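# Seat gear and two bearing rings in near-row holders

## Task

Using the row of holders closest to the robot, place the gear and both bearing rings so each lies flat inside the holder whose shape matches it, then open the gripper and release them.

## Robot and tools

Robot: two six-joint arms with parallel-jaw grippers, named left_arm and right_arm. These names are labels only; left_arm sits on the +y side of the table, not on the left of any picture. Bases in the scene frame: left_arm at (+0.023, +0.334, 0) m with quat_wxyz (+0.996, 0, 0, +0.093); right_arm at (-0.039, -0.262, 0) m with quat_wxyz (+1.000, 0, 0, -0.013).

Scene frame: origin on the tabletop midway between the arms, +x away from the robot over the table, +z up. Each gripper also has its own axes: fingers extend along its +z, and they close and open along its y. The reported end_effector_position is the point between the pads, roughly 1 cm short of the fingertips.

Joint limits (rad), base to hand: waist -2.618 to 3.054, shoulder 0.000 to 3.142, elbow 0.000 to 3.142, wrist pitch -1.571 to 1.571, wrist yaw -1.571 to 1.571, wrist roll -2.094 to 2.094. The elbow never quite straightens.

The command row. Every motion argument is a single flat list of 14 numbers, each in [-1, 1], covering both arms even when only one moves: left_arm dx, dy, dz, rx, ry, rz, opening, then right_arm dx, dy, dz, rx, ry, rz, opening. The first six per arm are an offset, not a pose: a displacement of the target from the gripper's measured pose, expressed in that gripper's own axes. Scale: 1.0 equals 0.6 m for dx, dy, dz and 180 degrees for the rotation; rx, ry, rz form one rotation vector. Opening is absolute, not an offset: +1 is fully open (0.094 m), -1 is closed.

Tools:
- execute_actions(actions): a list of actions run in sequence. Each action is a table of up to 15 rows; each row lasts one step of 1/30 s, and if there are fewer than 15 the last row repeats to fill the action. Every row is an offset from the pose measured when that action began (for the first action, the pose in the latest result), not from the preceding row. An empty list just returns the current state and images.
- move(target, speed, blocking): target is one 14-number row, offsets from the pose shown in the latest result. The grippers travel straight toward their goals and finish together, taking 0.5 to 10 s (cut off at 10 s). speed is in m/s, 0.002 to 0.5, default 0.25; rotation rate is capped at twice that in rad/s. The opening is sent when the move starts. Paths ignore obstacles and the other arm. With blocking=false you get a result after 0.5 s; other moves and execute_actions are refused until the move's end is shown, so use wait or stop.
- wait(seconds): 0 to 10; arms keep their last command; returns early if a move finishes.
- stop(): brakes a running move; faster motion needs more room; fingers keep moving.
- zoom_image(camera, region): camera is cam_head_left or cam_head_right (both 504x504); region [x0, y0, x1, y1] in pixels, top-left origin, at most 504 by 504.
- read_manual(section): licence texts only.
- finished_scene(scene): ends the current scene irrevocably; its result reports success.

Controller behaviour: each step the commanded pose is clamped to within 70 mm and 16 degrees of the measured pose, so distant targets take several actions; after an action the arm only continues to its last clamped pose. Position wins over orientation when both cannot be met. Arms usually finish a centimetre or more low; to hold an arm still, send the offset back to its desired pose in the first call of a reply and zeros afterwards, aiming higher if it keeps sagging.

Reading results: the state line lists each gripper's position (m) and quat_wxyz in the scene frame; printed positions can be off, more so at long reach. Hand target lines show where each gripper is being driven. grip_measured is the finger opening on the command scale; to hold a part, command roughly 0.03 below it (less for a lighter grip). Pad force tops out near 50 to 62 N. A move: line gives the ending (done, off_target, moving, held, fault), the limits that acted (paced = pose clipped; held = steps blocked, after which the arm may speed up), and each gripper's remaining distance. pose unreachable means the clearance check altered a command. FAULT and OVER-TEMPERATURE FAULT lines mean an arm stopped; MOTOR HOT warns from 75 °C, and long holding heats motors.

Avoid: knocking or placing anything off the table, dropping or slamming parts, fast contacts or targets set deep past a surface (both press harder), and letting the arms collide or push on each other. Parts may be tugged or nudged occasionally, so check the grip. Release the parts before finishing.

Each tool is called after "Request:" as name(argument=value, ...), one argument or row to a line, values as JSON.

## Session

I'll start by looking at the scene.

Request:
execute_actions(
  actions=[],
)

Scene clock: 0.00 s.
left_arm: end_effector_position=(+0.4991, +0.3872, +0.1915) grip_measured=+1.000 end_effector_quat_wxyz=(+0.209, +0.281, +0.712, +0.609) | right_arm: end_effector_position=(+0.0220, +0.1440, +0.2221) grip_measured=+1.000 end_effector_quat_wxyz=(+0.670, -0.592, +0.388, -0.222)
Joint positions: left_arm=[-0.407  1.83   1.06   0.414 -1.058  1.303  0.094] | right_arm=[ 1.853  1.644  0.723  0.914  1.155 -1.305  0.094]
Joint velocities: left_arm=[ 0.002 -0.012  0.012 -0.007 -0.051 -0.037  0.   ] | right_arm=[-0.012  0.012  0.007  0.037  0.066 -0.095  0.   ]
Joint torques (N m, as the arm reports them, + toward a larger angle): no reading
Hand target (left_arm): +0.499, +0.388, +0.202; +0.219, +0.268, +0.712, +0.611
Hand target (right_arm): +0.022, +0.144, +0.226; +0.674, -0.587, +0.393, -0.216

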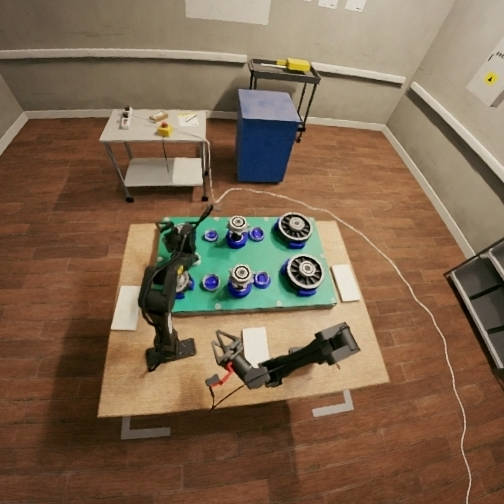

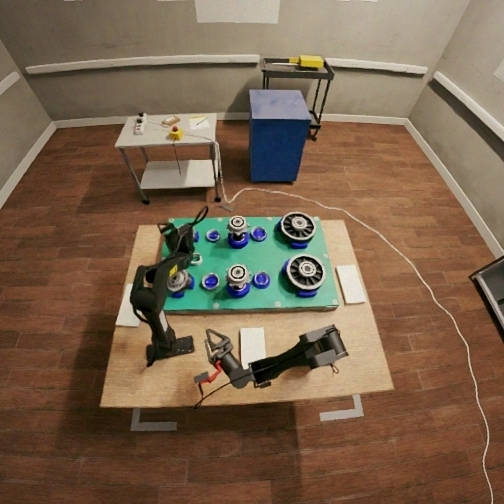

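Request:
zoom_image(
  camera="cam_head_left",
  region=[100, 200, 390, 420],
)

Request:
zoom_image(
  camera="cam_head_right",
  region=[100, 200, 390, 420],
)

Region (100, 200, 390, 420) of cam_head_left's 504x504 image, scaled by 1.738, with more detail than that image has; it fills the top 382 rows of this view, and the rest is white.

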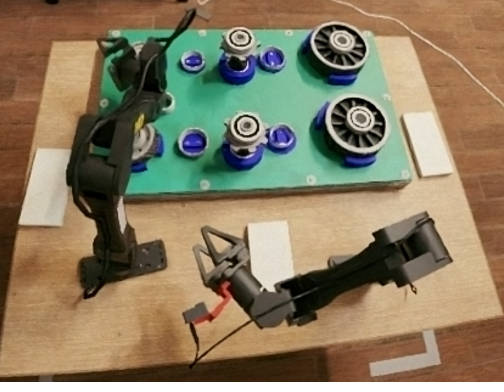

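Region (100, 200, 390, 420) of cam_head_right's 504x504 image, scaled by 1.738, with more detail than that image has; it fills the top 382 rows of this view, and the rest is white.

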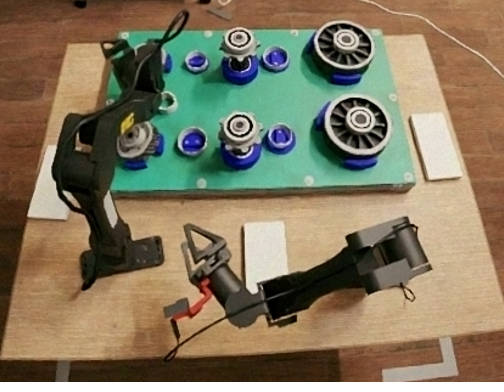

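Request:
zoom_image(
  camera="cam_head_right",
  region=[150, 205, 290, 320],
)

Request:
zoom_image(
  camera="cam_head_left",
  region=[150, 205, 290, 320],
)

Region (150, 205, 290, 320) of cam_head_right's 504x504 image, scaled by 3.600, with more detail than that image has; it fills the top 414 rows of this view, and the rest is white.

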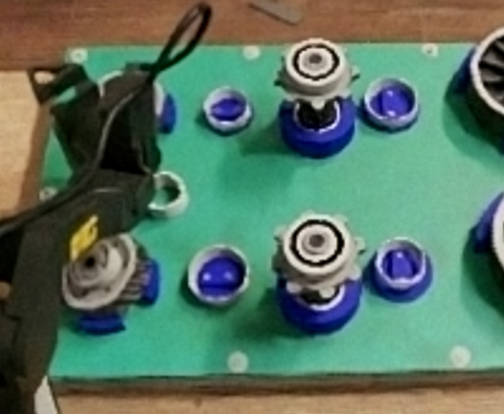

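Region (150, 205, 290, 320) of cam_head_left's 504x504 image, scaled by 3.600, with more detail than that image has; it fills the top 414 rows of this view, and the rest is white.

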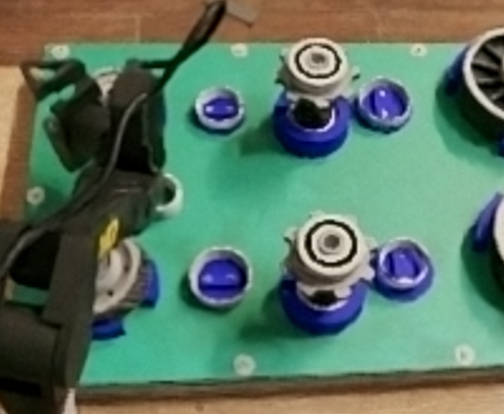

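Request:
move(
  target=[0.552, -0.0945, -0.1065, 0.362, 0.324, -0.404, 1, 0, 0, 0, 0, 0, 0, 1],
  speed=0.35,
)

Scene clock: 66.57 s.
left_arm: end_effector_position=(+0.1993, +0.5472, +0.1569) grip_measured=+1.000 end_effector_quat_wxyz=(-0.015, -0.391, +0.920, +0.008) | right_arm: end_effector_position=(+0.0220, +0.1440, +0.2221) grip_measured=+1.000 end_effector_quat_wxyz=(+0.670, -0.592, +0.388, -0.222)
Joint positions: left_arm=[ 0.672  1.613  1.463 -1.442 -0.027  0.055  0.094] | right_arm=[ 1.853  1.644  0.723  0.914  1.155 -1.305  0.094]
Joint velocities: left_arm=[-0.002 -0.012 -0.012 -0.022  0.037 -0.007  0.   ] | right_arm=[ 0.012 -0.012 -0.007 -0.081 -0.022 -0.022  0.   ]
Joint torques (N m, as the arm reports them, + toward a larger angle): left_arm=[ 0.23 -5.29  8.08 -0.1   0.11  0.04] | right_arm=[-0.1  -7.52  5.15  1.76  0.02 -0.01]
Hand target (left_arm): +0.201, +0.549, +0.163; -0.008, -0.390, +0.921, +0.007
Hand target (right_arm): +0.022, +0.144, +0.222; +0.670, -0.592, +0.388, -0.222
Off the commanded pose (left_arm): 0.005 m, 2 deg.
Off the commanded pose (right_arm): 0.000 m, 0 deg.
move: done

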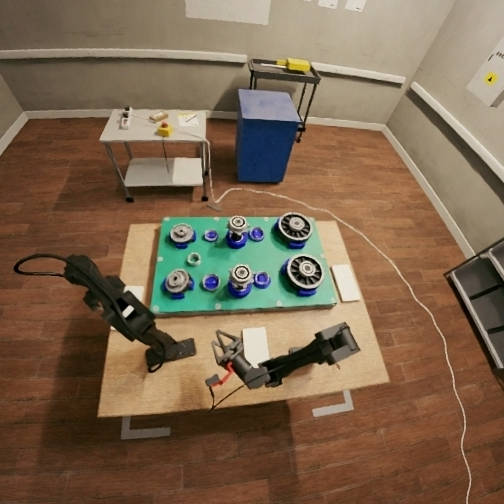

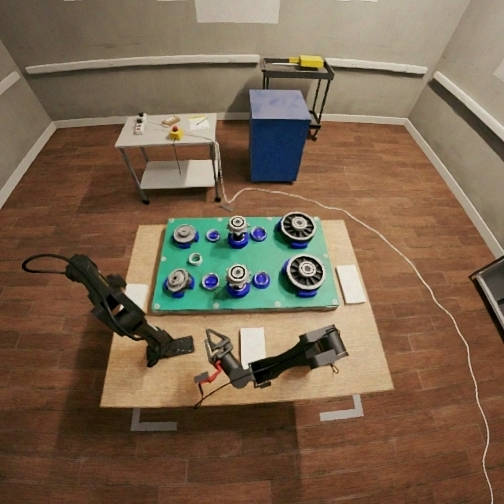

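Request:
zoom_image(
  camera="cam_head_left",
  region=[150, 210, 280, 320],
)

Request:
zoom_image(
  camera="cam_head_left",
  region=[155, 245, 230, 305],
)

Request:
zoom_image(
  camera="cam_head_right",
  region=[155, 245, 230, 305],
)

Region (150, 210, 280, 320) of cam_head_left's 504x504 image, scaled by 3.877, with more detail than that image has; it fills the top 426 rows of this view, and the rest is white.

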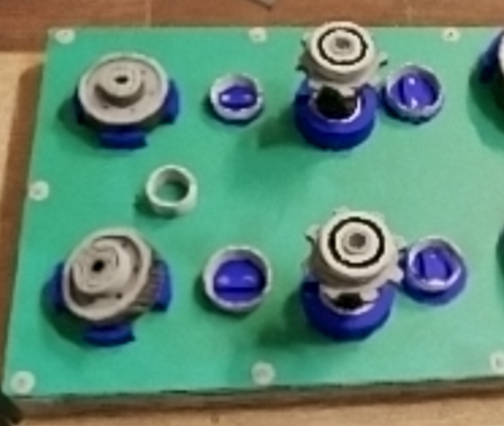

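Region (155, 245, 230, 305) of cam_head_left's 504x504 image, scaled by 6.720, with more detail than that image has; it fills the top 403 rows of this view, and the rest is white.

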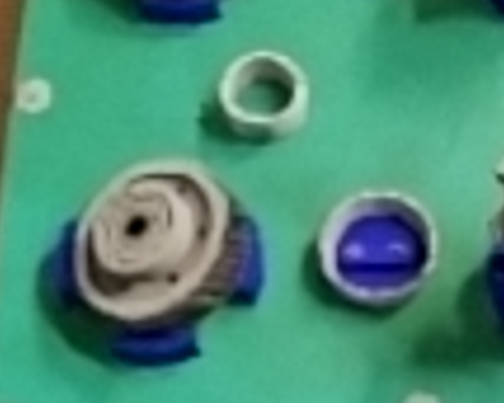

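Region (155, 245, 230, 305) of cam_head_right's 504x504 image, scaled by 6.720, with more detail than that image has; it fills the top 403 rows of this view, and the rest is white.

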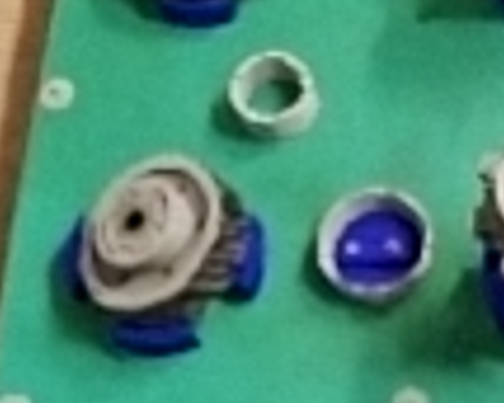

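Request:
zoom_image(
  camera="cam_head_right",
  region=[195, 255, 280, 305],
)

Request:
zoom_image(
  camera="cam_head_right",
  region=[165, 212, 280, 255],
)

Request:
zoom_image(
  camera="cam_head_left",
  region=[195, 255, 280, 305],
)

Region (195, 255, 280, 305) of cam_head_right's 504x504 image, scaled by 5.929, with more detail than that image has; it fills the top 296 rows of this view, and the rest is white.

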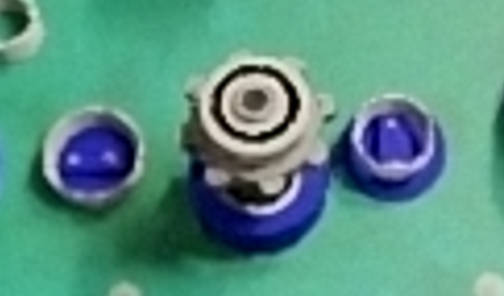

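Region (165, 212, 280, 255) of cam_head_right's 504x504 image, scaled by 4.383, with more detail than that image has; it fills the top 188 rows of this view, and the rest is white.

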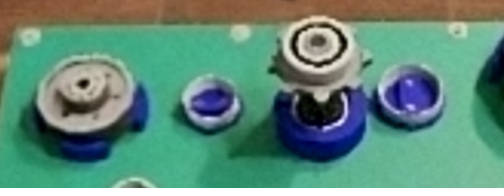

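Region (195, 255, 280, 305) of cam_head_left's 504x504 image, scaled by 5.929, with more detail than that image has; it fills the top 296 rows of this view, and the rest is white.

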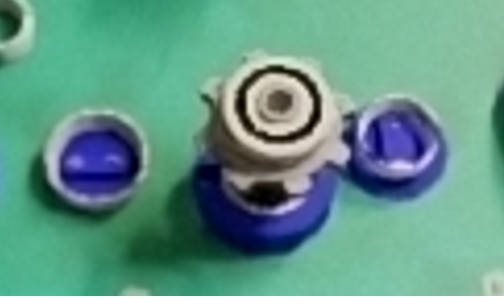

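Request:
zoom_image(
  camera="cam_head_left",
  region=[80, 280, 250, 430],
)

Request:
zoom_image(
  camera="cam_head_left",
  region=[240, 200, 410, 420],
)

Request:
zoom_image(
  camera="cam_head_left",
  region=[60, 200, 200, 330],
)

Region (80, 280, 250, 430) of cam_head_left's 504x504 image, scaled by 2.965, with more detail than that image has; it fills the top 445 rows of this view, and the rest is white.

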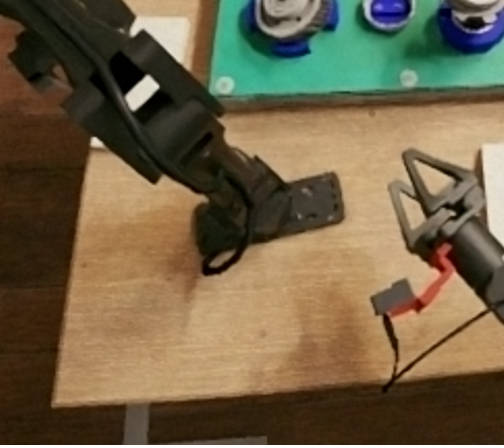

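Region (240, 200, 410, 420) of cam_head_left's 504x504 image, scaled by 2.291, with more detail than that image has; it fills the left 389 columns of this view, and the rest is white.

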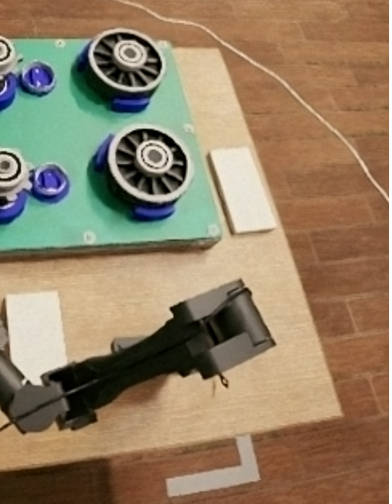

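Region (60, 200, 200, 330) of cam_head_left's 504x504 image, scaled by 3.600, with more detail than that image has; it fills the top 468 rows of this view, and the rest is white.

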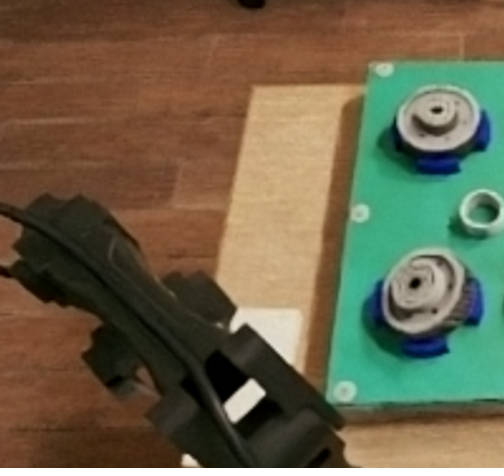

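Request:
zoom_image(
  camera="cam_head_right",
  region=[80, 280, 250, 430],
)

Request:
zoom_image(
  camera="cam_head_right",
  region=[240, 200, 410, 420],
)

Request:
zoom_image(
  camera="cam_head_right",
  region=[60, 200, 200, 330],
)

Region (80, 280, 250, 430) of cam_head_right's 504x504 image, scaled by 2.965, with more detail than that image has; it fills the top 445 rows of this view, and the rest is white.

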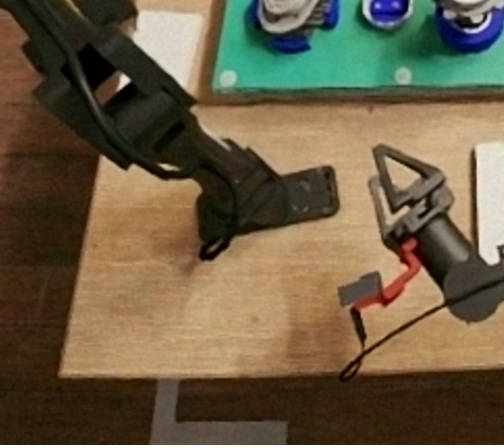

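Region (240, 200, 410, 420) of cam_head_right's 504x504 image, scaled by 2.291, with more detail than that image has; it fills the left 389 columns of this view, and the rest is white.

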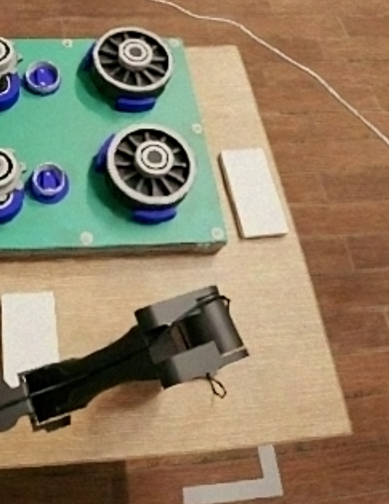

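Region (60, 200, 200, 330) of cam_head_right's 504x504 image, scaled by 3.600, with more detail than that image has; it fills the top 468 rows of this view, and the rest is white.

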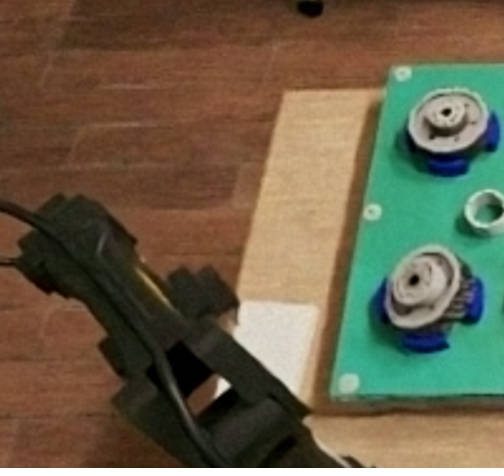

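Request:
move(
  target=[0.1625, -0.408, 0.012, 0.005, -0.010, 0.256, 1, 0.430, -0.016, -0.1245, -0.249, 0.4906, 0.411, 1],
  speed=0.35,
)

Scene clock: 190.27 s.
left_arm: end_effector_position=(+0.2951, +0.3156, +0.1512) grip_measured=+1.000 end_effector_quat_wxyz=(-0.000, -0.002, +1.000, +0.006) | right_arm: end_effector_position=(+0.1190, -0.1004, +0.1601) grip_measured=+1.000 end_effector_quat_wxyz=(+0.000, -0.147, +0.989, -0.007)
Joint positions: left_arm=[-0.265  1.578  1.405 -1.4   -0.012 -0.081  0.094] | right_arm=[ 0.828  1.411  1.287 -1.454  0.011  0.507  0.094]
Joint velocities: left_arm=[ 0.012  0.022 -0.012 -0.007 -0.066  0.022  0.   ] | right_arm=[-0.012  0.012  0.012  0.007 -0.037 -0.022  0.   ]
Joint torques (N m, as the arm reports them, + toward a larger angle): left_arm=[-1.27 -3.23  6.61  0.3   0.08 -0.14] | right_arm=[-0.47 -4.39  6.78  0.17 -0.09 -0.05]
Hand target (left_arm): +0.303, +0.312, +0.148; +0.004, +0.000, +1.000, +0.005
Hand target (right_arm): +0.120, -0.099, +0.165; -0.001, -0.150, +0.989, -0.003
Off the commanded pose (left_arm): 0.016 m, 1 deg.
Off the commanded pose (right_arm): 0.005 m, 1 deg.
move: off_target (left_arm); limits=paced

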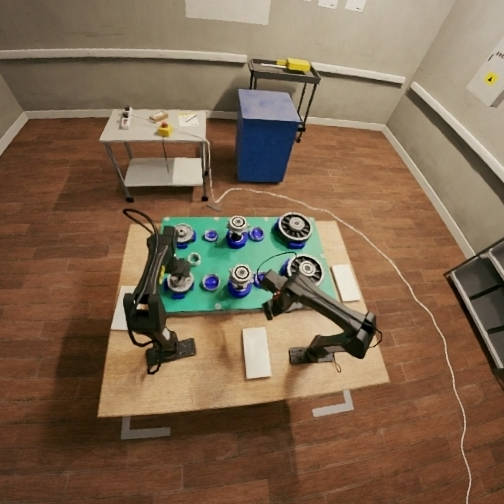

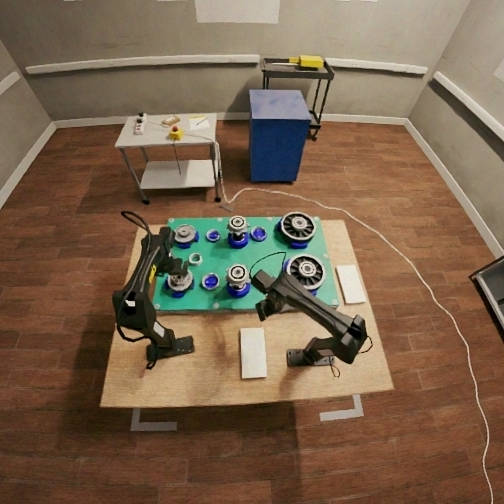

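Request:
zoom_image(
  camera="cam_head_right",
  region=[140, 225, 230, 310],
)

Request:
zoom_image(
  camera="cam_head_left",
  region=[140, 225, 230, 310],
)

Region (140, 225, 230, 310) of cam_head_right's 504x504 image, scaled by 5.600, with more detail than that image has.

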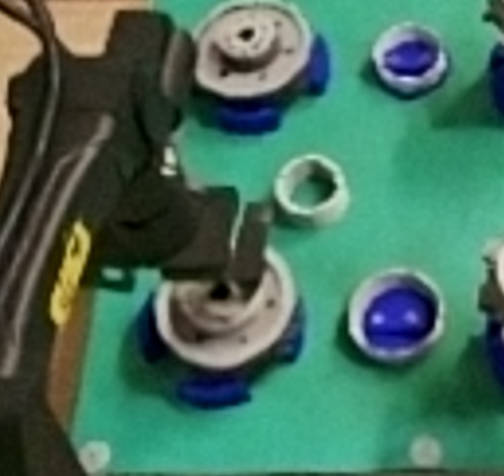

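Region (140, 225, 230, 310) of cam_head_left's 504x504 image, scaled by 5.600, with more detail than that image has.

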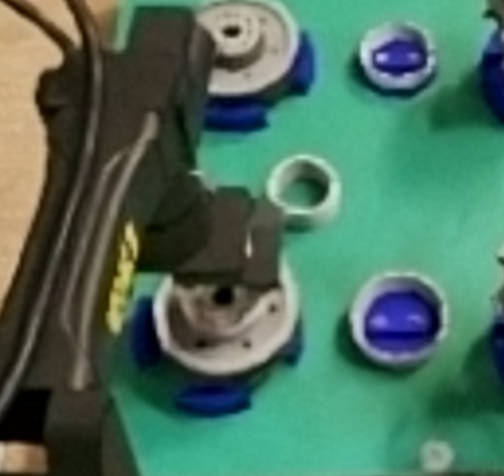

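Request:
move(
  target=[0.0, 0.03, -0.09, 0, 0, 0, 1, 0, 0, -0.008, 0, 0, 0.45, 1],
  speed=0.3,
)

Scene clock: 198.00 s.
left_arm: end_effector_position=(+0.2936, +0.3305, +0.1944) grip_measured=+1.000 end_effector_quat_wxyz=(-0.001, -0.000, +1.000, +0.005) | right_arm: end_effector_position=(+0.1182, -0.0998, +0.1601) grip_measured=+1.000 end_effector_quat_wxyz=(+0.002, +0.525, +0.851, -0.004)
Joint positions: left_arm=[-0.209  1.596  1.597 -1.574 -0.01  -0.023  0.094] | right_arm=[ 0.828  1.411  1.287 -1.455  0.005  1.907  0.094]
Joint velocities: left_arm=[ 0.007 -0.007 -0.012 -0.007 -0.051  0.007  0.   ] | right_arm=[-0.002 -0.007 -0.002 -0.051  0.066  0.051  0.   ]
Joint torques (N m, as the arm reports them, + toward a larger angle): left_arm=[ 0.92 -5.97  7.9  -0.11 -0.02  0.02] | right_arm=[-0.15 -4.83  6.78  0.1   0.06  0.16]
Hand target (left_arm): +0.294, +0.333, +0.204; +0.013, -0.002, +1.000, +0.006
Hand target (right_arm): +0.119, -0.100, +0.165; +0.005, +0.531, +0.848, -0.005
Off the commanded pose (left_arm): 0.011 m, 0 deg.
Off the commanded pose (right_arm): 0.005 m, 1 deg.
joint sent to its limit (left arm) — the command would take joint 4 (wrist pitch) past its lower limit, so that joint was sent only as far as its limit.
move: off_target (left_arm)

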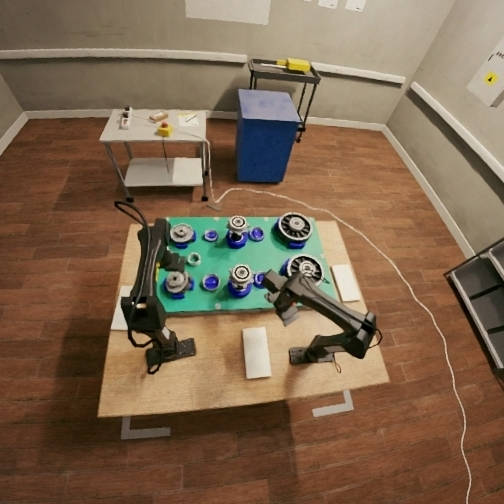

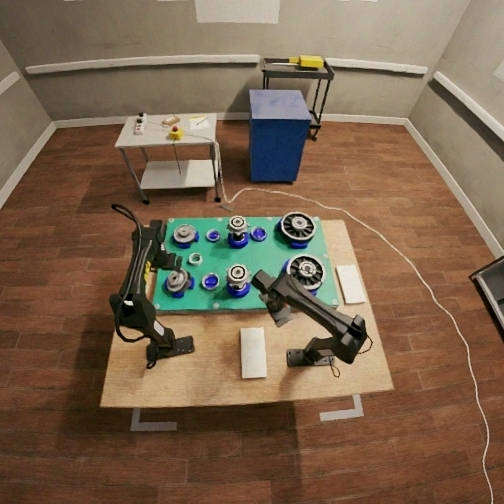

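Request:
zoom_image(
  camera="cam_head_right",
  region=[140, 225, 230, 310],
)

Request:
zoom_image(
  camera="cam_head_left",
  region=[140, 225, 230, 310],
)

Region (140, 225, 230, 310) of cam_head_right's 504x504 image, scaled by 5.600, with more detail than that image has.

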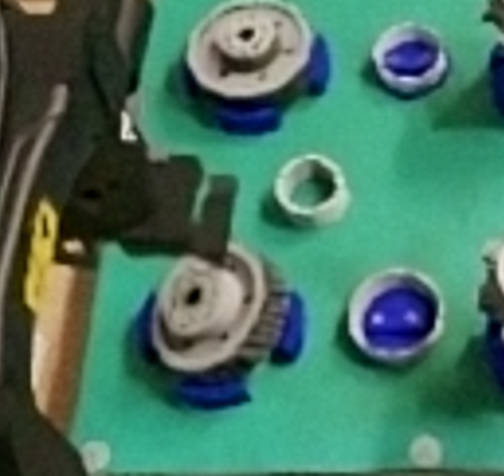

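Region (140, 225, 230, 310) of cam_head_left's 504x504 image, scaled by 5.600, with more detail than that image has.

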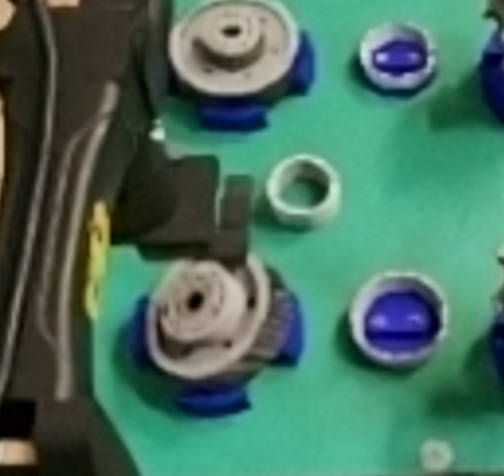

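Request:
zoom_image(
  camera="cam_head_left",
  region=[145, 295, 255, 335],
)

Request:
zoom_image(
  camera="cam_head_left",
  region=[300, 210, 370, 320],
)

Region (145, 295, 255, 335) of cam_head_left's 504x504 image, scaled by 4.582, with more detail than that image has; it fills the top 183 rows of this view, and the rest is white.

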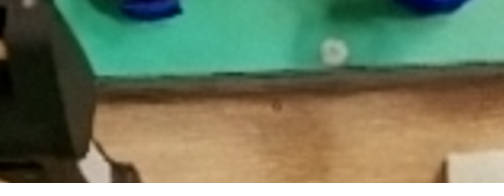

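Region (300, 210, 370, 320) of cam_head_left's 504x504 image, scaled by 4.582, with more detail than that image has; it fills the left 321 columns of this view, and the rest is white.

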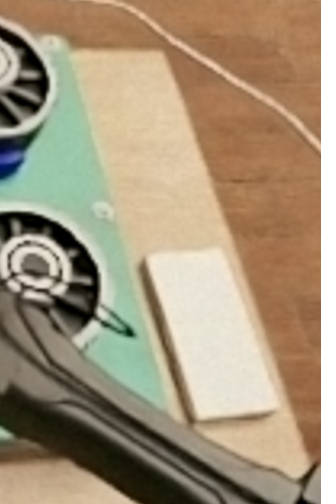

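Request:
move(
  target=[-0.006, -0.05, 0.012, 0, 0, -0.5, 1, -0.1087, 0.2717, -0.025, 0, 0, 0.078, 1],
  speed=0.3,
)

Scene clock: 240.50 s.
left_arm: end_effector_position=(+0.2979, +0.3032, +0.1915) grip_measured=+1.000 end_effector_quat_wxyz=(+0.006, -0.707, +0.707, -0.000) | right_arm: end_effector_position=(+0.2923, -0.0804, +0.1725) grip_measured=+1.000 end_effector_quat_wxyz=(+0.006, +0.623, +0.782, +0.012)
Joint positions: left_arm=[-0.306  1.607  1.597 -1.553 -0.009 -1.691  0.094] | right_arm=[ 0.526  1.987  1.99  -1.547  0.001  1.845  0.094]
Joint velocities: left_arm=[-0.002  0.007  0.012 -0.037 -0.081 -0.051  0.   ] | right_arm=[ 0.007 -0.002  0.007 -0.022  0.007 -0.007  0.   ]
Joint torques (N m, as the arm reports them, + toward a larger angle): left_arm=[-0.87 -4.82  4.18  0.09  0.01 -0.06] | right_arm=[-0.17 -9.89  6.73  0.11  0.01  0.02]
Hand target (left_arm): +0.297, +0.301, +0.187; -0.004, +0.707, -0.707, -0.004
Hand target (right_arm): +0.293, -0.084, +0.175; +0.005, +0.625, +0.780, +0.006
Off the commanded pose (left_arm): 0.005 m, 1 deg.
Off the commanded pose (right_arm): 0.005 m, 2 deg.
joint sent to its limit (right arm) — the command would take joint 4 (wrist pitch) past its lower limit, so that joint was sent only as far as its limit.
move: done

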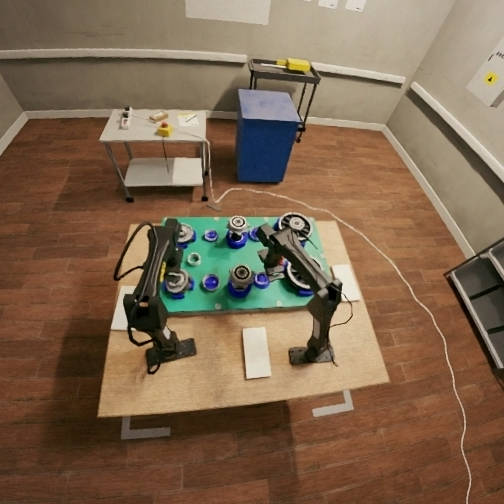

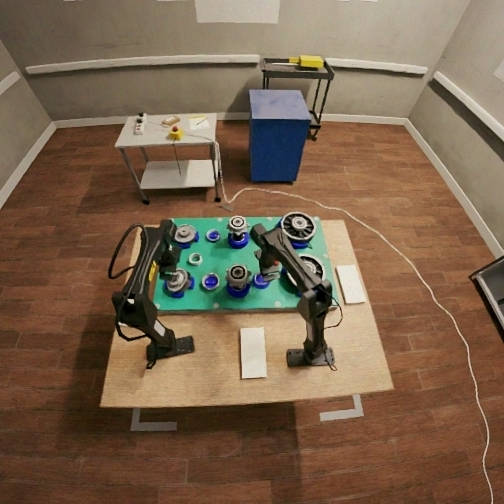

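Request:
zoom_image(
  camera="cam_head_left",
  region=[215, 225, 305, 310],
)

Request:
zoom_image(
  camera="cam_head_right",
  region=[215, 225, 305, 310],
)

Request:
zoom_image(
  camera="cam_head_left",
  region=[140, 225, 230, 310],
)

Request:
zoom_image(
  camera="cam_head_right",
  region=[140, 225, 230, 310],
)

Region (215, 225, 305, 310) of cam_head_left's 504x504 image, scaled by 5.600, with more detail than that image has.

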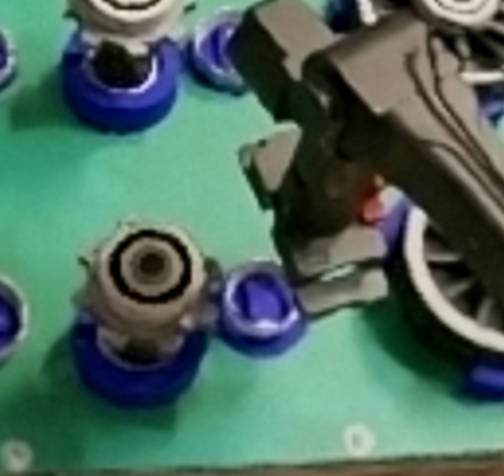

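Region (215, 225, 305, 310) of cam_head_right's 504x504 image, scaled by 5.600, with more detail than that image has.

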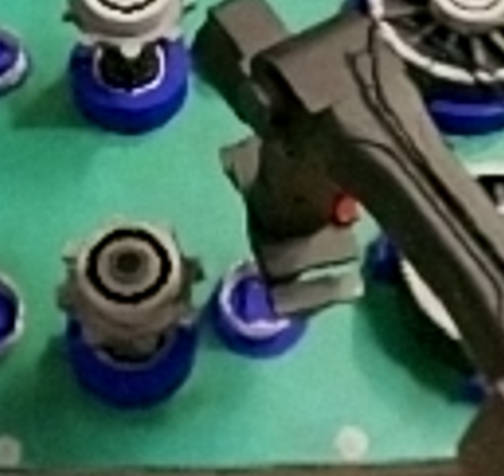

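Region (140, 225, 230, 310) of cam_head_left's 504x504 image, scaled by 5.600, with more detail than that image has.

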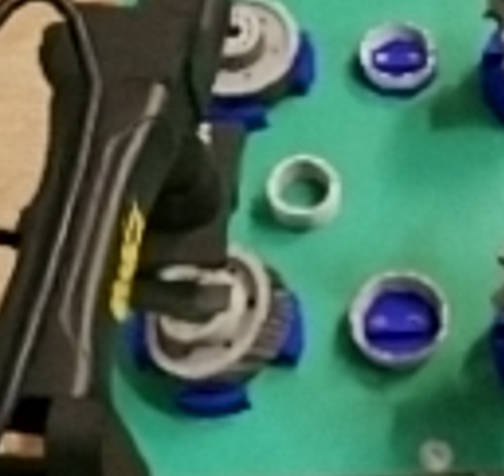

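Region (140, 225, 230, 310) of cam_head_right's 504x504 image, scaled by 5.600, with more detail than that image has.

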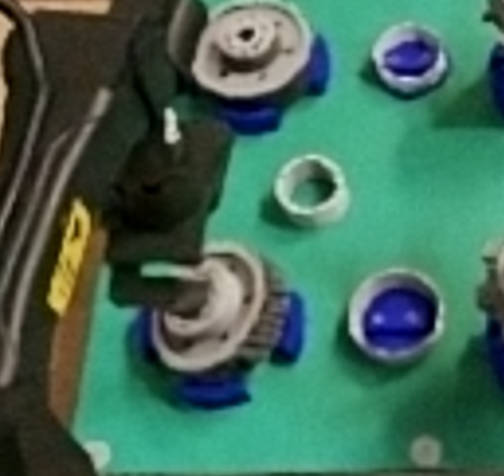

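Request:
move(
  target=[0.0, 0.0, 0.08, 0, 0, 0, 1, 0, 0, 0.065, 0, 0, 0, 1],
  speed=0.1,
)

Request:
zoom_image(
  camera="cam_head_left",
  region=[215, 235, 295, 310],
)

Request:
zoom_image(
  camera="cam_head_left",
  region=[145, 235, 225, 310],
)

Request:
zoom_image(
  camera="cam_head_right",
  region=[145, 235, 225, 310],
)

Scene clock: 255.83 s.
left_arm: end_effector_position=(+0.2992, +0.3031, +0.1403) grip_measured=+1.000 end_effector_quat_wxyz=(-0.001, -0.708, +0.706, +0.008) | right_arm: end_effector_position=(+0.2933, -0.0794, +0.1287) grip_measured=+1.000 end_effector_quat_wxyz=(+0.001, +0.623, +0.782, +0.002)
Joint positions: left_arm=[-0.306  1.607  1.392 -1.369 -0.009 -1.694  0.094] | right_arm=[ 0.526  1.987  1.815 -1.394 -0.001  1.845  0.094]
Joint velocities: left_arm=[-0.032 -0.012 -0.017  0.022 -0.007  0.007  0.   ] | right_arm=[-0.007  0.002 -0.002  0.051 -0.007 -0.022  0.   ]
Joint torques (N m, as the arm reports them, + toward a larger angle): left_arm=[ 0.09 -6.56  5.1   0.07  0.05  0.  ] | right_arm=[  0.02 -12.76   4.32   0.43   0.     0.06]
Hand target (left_arm): +0.299, +0.303, +0.143; -0.006, +0.707, -0.707, -0.000
Hand target (right_arm): +0.293, -0.080, +0.134; +0.006, +0.623, +0.782, +0.012
Off the commanded pose (left_arm): 0.003 m, 1 deg.
Off the commanded pose (right_arm): 0.005 m, 1 deg.
move: done

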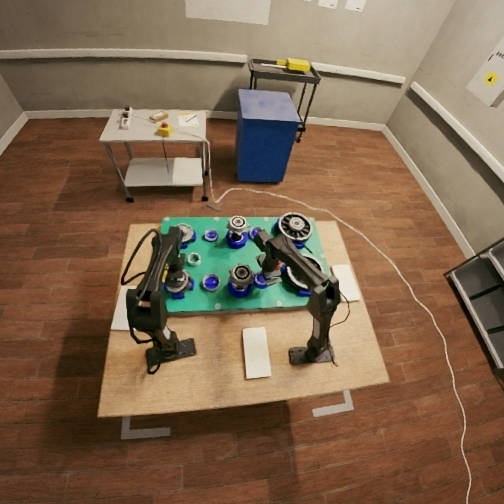

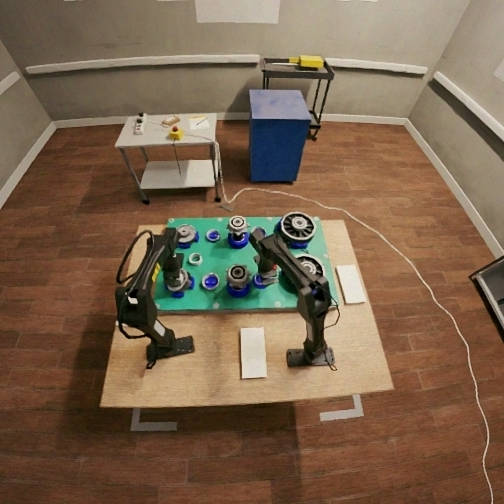

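Region (215, 235, 295, 310) of cam_head_left's 504x504 image, scaled by 6.300, with more detail than that image has; it fills the top 472 rows of this view, and the rest is white.

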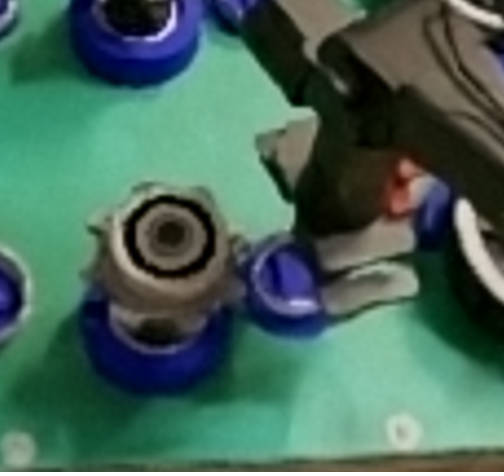

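Region (145, 235, 225, 310) of cam_head_left's 504x504 image, scaled by 6.300, with more detail than that image has; it fills the top 472 rows of this view, and the rest is white.

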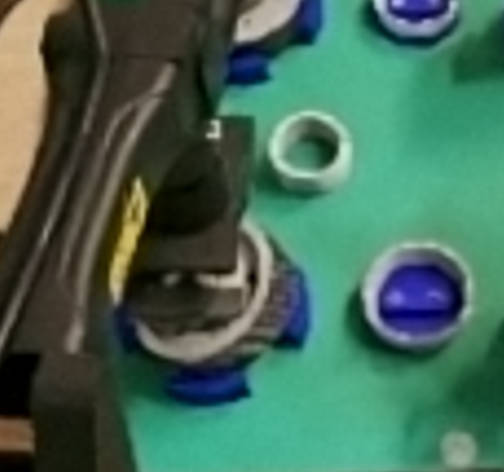

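Region (145, 235, 225, 310) of cam_head_right's 504x504 image, scaled by 6.300, with more detail than that image has; it fills the top 472 rows of this view, and the rest is white.

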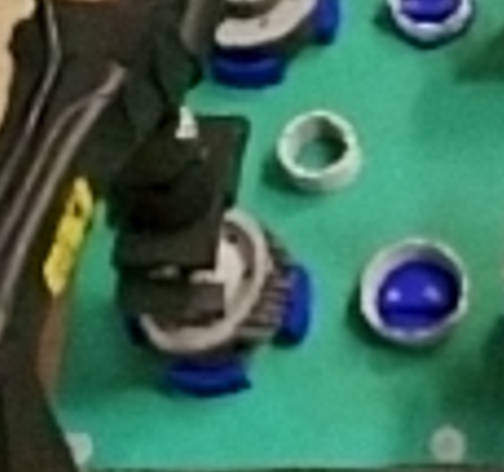

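Request:
move(
  target=[0.0, 0.013, 0.02, 0, 0, 0, 1, 0.0055, -0.009, 0.04, 0, 0, 0, 1],
  speed=0.05,
)

Request:
zoom_image(
  camera="cam_head_left",
  region=[215, 235, 295, 310],
)

Request:
zoom_image(
  camera="cam_head_right",
  region=[145, 235, 225, 310],
)

Scene clock: 275.27 s.
left_arm: end_effector_position=(+0.2962, +0.3044, +0.1350) grip_measured=+1.000 end_effector_quat_wxyz=(+0.006, -0.708, +0.706, +0.004) | right_arm: end_effector_position=(+0.2884, -0.0795, +0.1014) grip_measured=+1.000 end_effector_quat_wxyz=(-0.004, +0.622, +0.783, -0.006)
Joint positions: left_arm=[-0.306  1.581  1.345 -1.333 -0.014 -1.694  0.094] | right_arm=[ 0.531  1.987  1.707 -1.304 -0.003  1.847  0.094]
Joint velocities: left_arm=[-0.012 -0.007  0.002  0.007 -0.066 -0.081  0.   ] | right_arm=[-0.012 -0.002  0.007  0.022 -0.037 -0.037  0.   ]
Joint torques (N m, as the arm reports them, + toward a larger angle): left_arm=[-0.36 -5.27  3.09  0.18  0.09 -0.11] | right_arm=[  0.39 -12.49   4.52   0.41   0.01   0.15]
Hand target (left_arm): +0.291, +0.303, +0.128; +0.001, +0.708, -0.706, -0.008
Hand target (right_arm): +0.287, -0.077, +0.105; +0.000, +0.623, +0.782, +0.002
Off the commanded pose (left_arm): 0.008 m, 1 deg.
Off the commanded pose (right_arm): 0.004 m, 1 deg.
move: done

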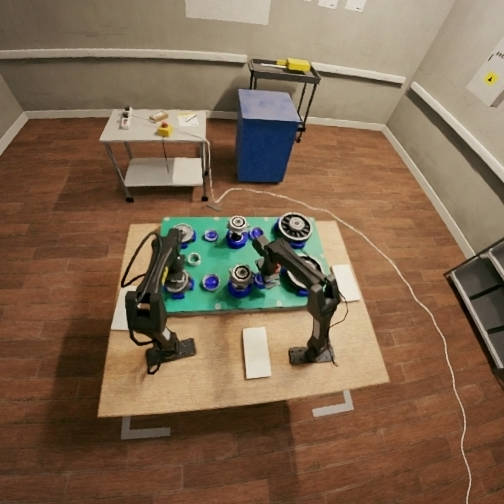

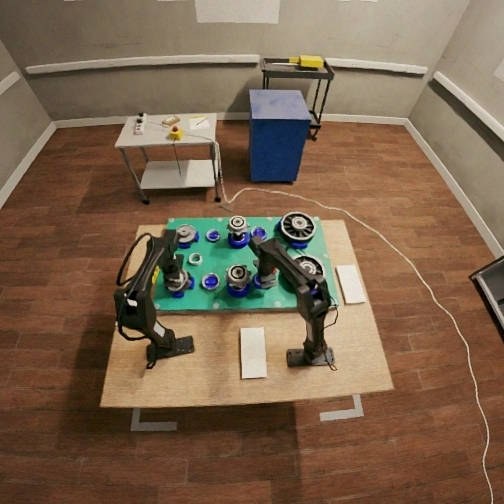

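Region (215, 235, 295, 310) of cam_head_left's 504x504 image, scaled by 6.300, with more detail than that image has; it fills the top 472 rows of this view, and the rest is white.

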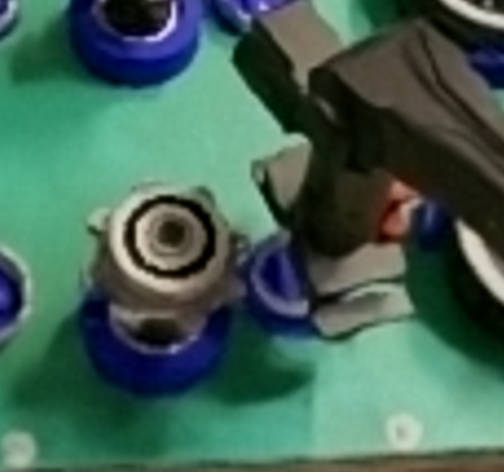

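Region (145, 235, 225, 310) of cam_head_right's 504x504 image, scaled by 6.300, with more detail than that image has; it fills the top 472 rows of this view, and the rest is white.

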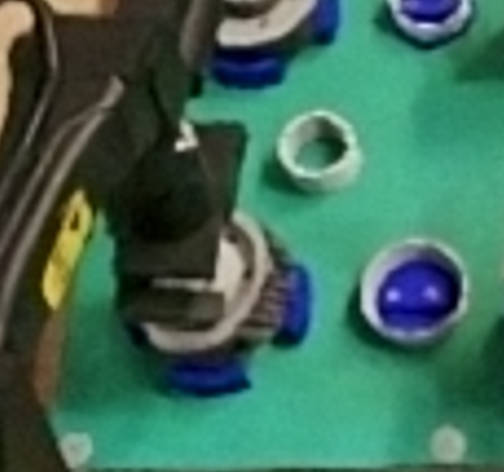

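Request:
execute_actions(
  actions=[
    [[0,0.005,-0.005,0,0,0,0.5,0.003,0,-0.004,0,0,0,0.25]],
    [[0,0,0.012,0,0,0,0.5,0,0,0,0,0,0,0.25]],
  ],
)

Scene clock: 282.47 s.
left_arm: end_effector_position=(+0.2933, +0.3055, +0.1304) grip_measured=+0.502 end_effector_quat_wxyz=(+0.005, -0.710, +0.704, +0.009) | right_arm: end_effector_position=(+0.2882, -0.0791, +0.1014) grip_measured=+0.279 end_effector_quat_wxyz=(-0.005, +0.622, +0.783, -0.005)
Joint positions: left_arm=[-0.306  1.579  1.324 -1.324 -0.018 -1.698  0.071] | right_arm=[ 0.531  1.987  1.707 -1.304 -0.006  1.848  0.06 ]
Joint velocities: left_arm=[-0.007  0.007  0.012 -0.007 -0.037  0.007  0.   ] | right_arm=[-0.012 -0.002  0.007  0.051  0.007  0.007  0.001]
Joint torques (N m, as the arm reports them, + toward a larger angle): left_arm=[-0.1  -5.1   5.18  0.17  0.05 -0.12] | right_arm=[  0.03 -11.17   5.35   0.3   -0.03   0.03]
Hand target (left_arm): +0.295, +0.305, +0.129; -0.007, +0.710, -0.704, -0.007
Hand target (right_arm): +0.288, -0.079, +0.101; -0.005, +0.622, +0.783, -0.005
Off the commanded pose (left_arm): 0.002 m, 0 deg.
Off the commanded pose (right_arm): 0.000 m, 0 deg.

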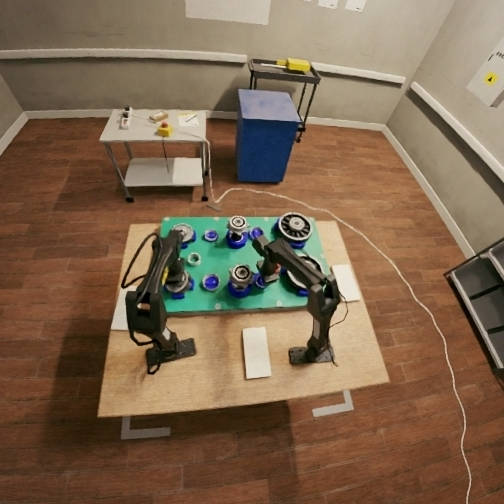

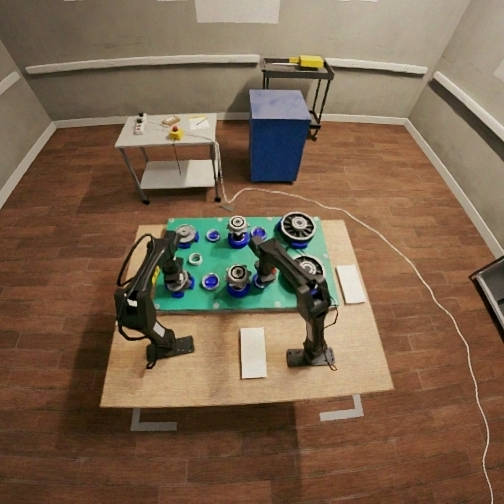

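Request:
zoom_image(
  camera="cam_head_left",
  region=[225, 245, 295, 305],
)

Request:
zoom_image(
  camera="cam_head_right",
  region=[145, 235, 225, 310],
)

Region (225, 245, 295, 305) of cam_head_left's 504x504 image, scaled by 7.200, with more detail than that image has; it fills the top 432 rows of this view, and the rest is white.

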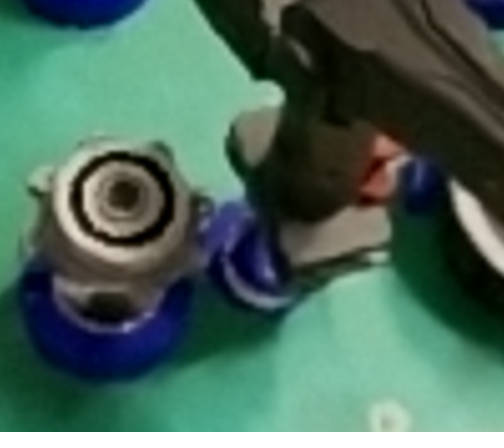

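Region (145, 235, 225, 310) of cam_head_right's 504x504 image, scaled by 6.300, with more detail than that image has; it fills the top 472 rows of this view, and the rest is white.

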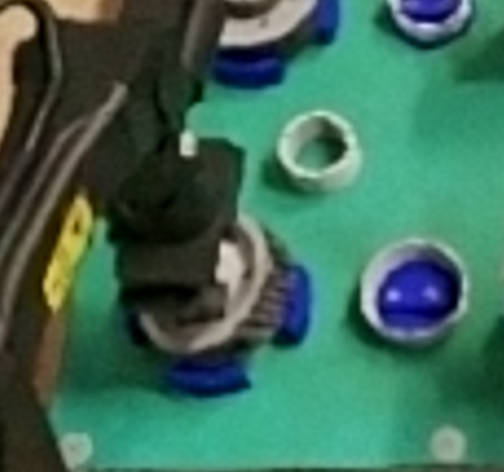

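Request:
execute_actions(
  actions=[
    [[0,0,0.006,0,0,0,0.5,0,0,-0.02,0,0,0,0.24]],
    [[0,0,0,0,0,0,0.1,0,0,-0.04,0,0,0,0.24]],
  ],
)

Request:
zoom_image(
  camera="cam_head_left",
  region=[225, 245, 295, 305],
)

Request:
zoom_image(
  camera="cam_head_right",
  region=[145, 235, 225, 310],
)

Scene clock: 293.77 s.
left_arm: end_effector_position=(+0.2903, +0.3053, +0.1300) grip_measured=+0.242 end_effector_quat_wxyz=(-0.000, -0.710, +0.704, +0.013) | right_arm: end_effector_position=(+0.2897, -0.0780, +0.1229) grip_measured=+0.279 end_effector_quat_wxyz=(-0.006, +0.622, +0.783, -0.005)
Joint positions: left_arm=[-0.306  1.579  1.322 -1.334 -0.015 -1.698  0.058] | right_arm=[ 0.531  1.994  1.802 -1.391 -0.007  1.848  0.06 ]
Joint velocities: left_arm=[ 0.007  0.002 -0.002 -0.037 -0.037 -0.037 -0.   ] | right_arm=[-0.017 -0.012  0.012 -0.037 -0.007 -0.066  0.001]
Joint torques (N m, as the arm reports them, + toward a larger angle): left_arm=[-0.1  -5.21  5.79  0.13 -0.01 -0.06] | right_arm=[ -0.13 -11.3    6.87   0.03   0.02   0.07]
Hand target (left_arm): +0.293, +0.305, +0.130; -0.005, +0.710, -0.704, -0.009
Hand target (right_arm): +0.289, -0.079, +0.130; -0.005, +0.622, +0.783, -0.005
Off the commanded pose (left_arm): 0.003 m, 1 deg.
Off the commanded pose (right_arm): 0.008 m, 0 deg.

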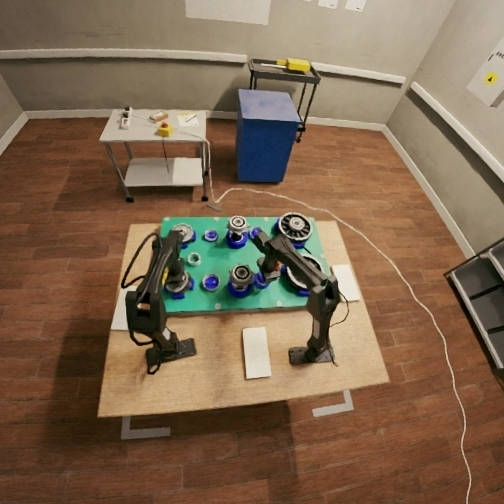

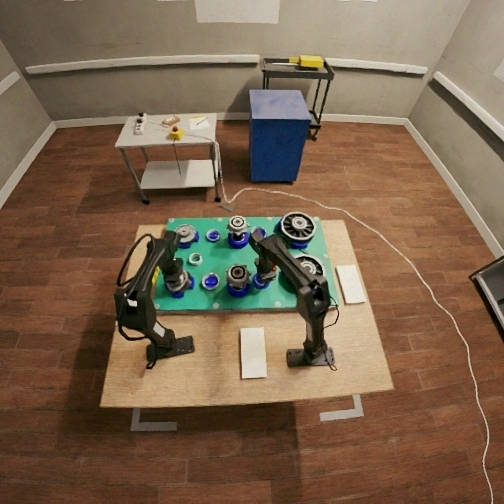

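Region (225, 245, 295, 305) of cam_head_left's 504x504 image, scaled by 7.200, with more detail than that image has; it fills the top 432 rows of this view, and the rest is white.

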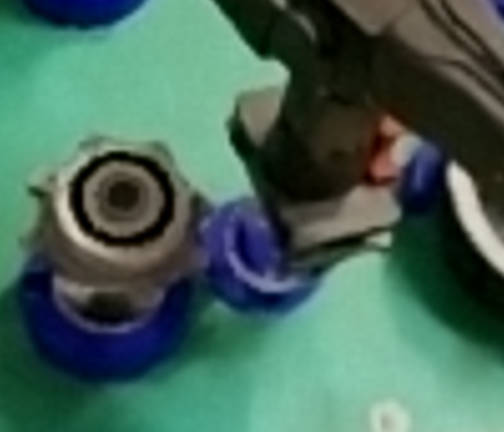

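Region (145, 235, 225, 310) of cam_head_right's 504x504 image, scaled by 6.300, with more detail than that image has; it fills the top 472 rows of this view, and the rest is white.

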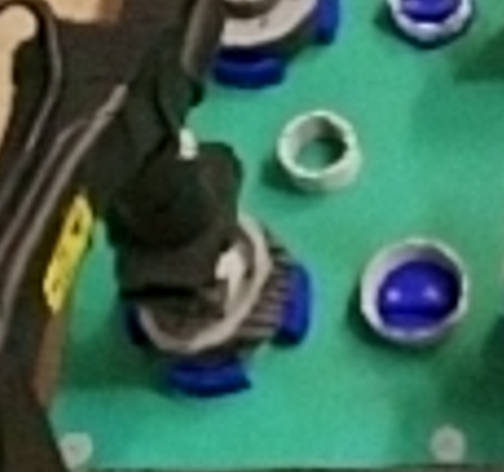

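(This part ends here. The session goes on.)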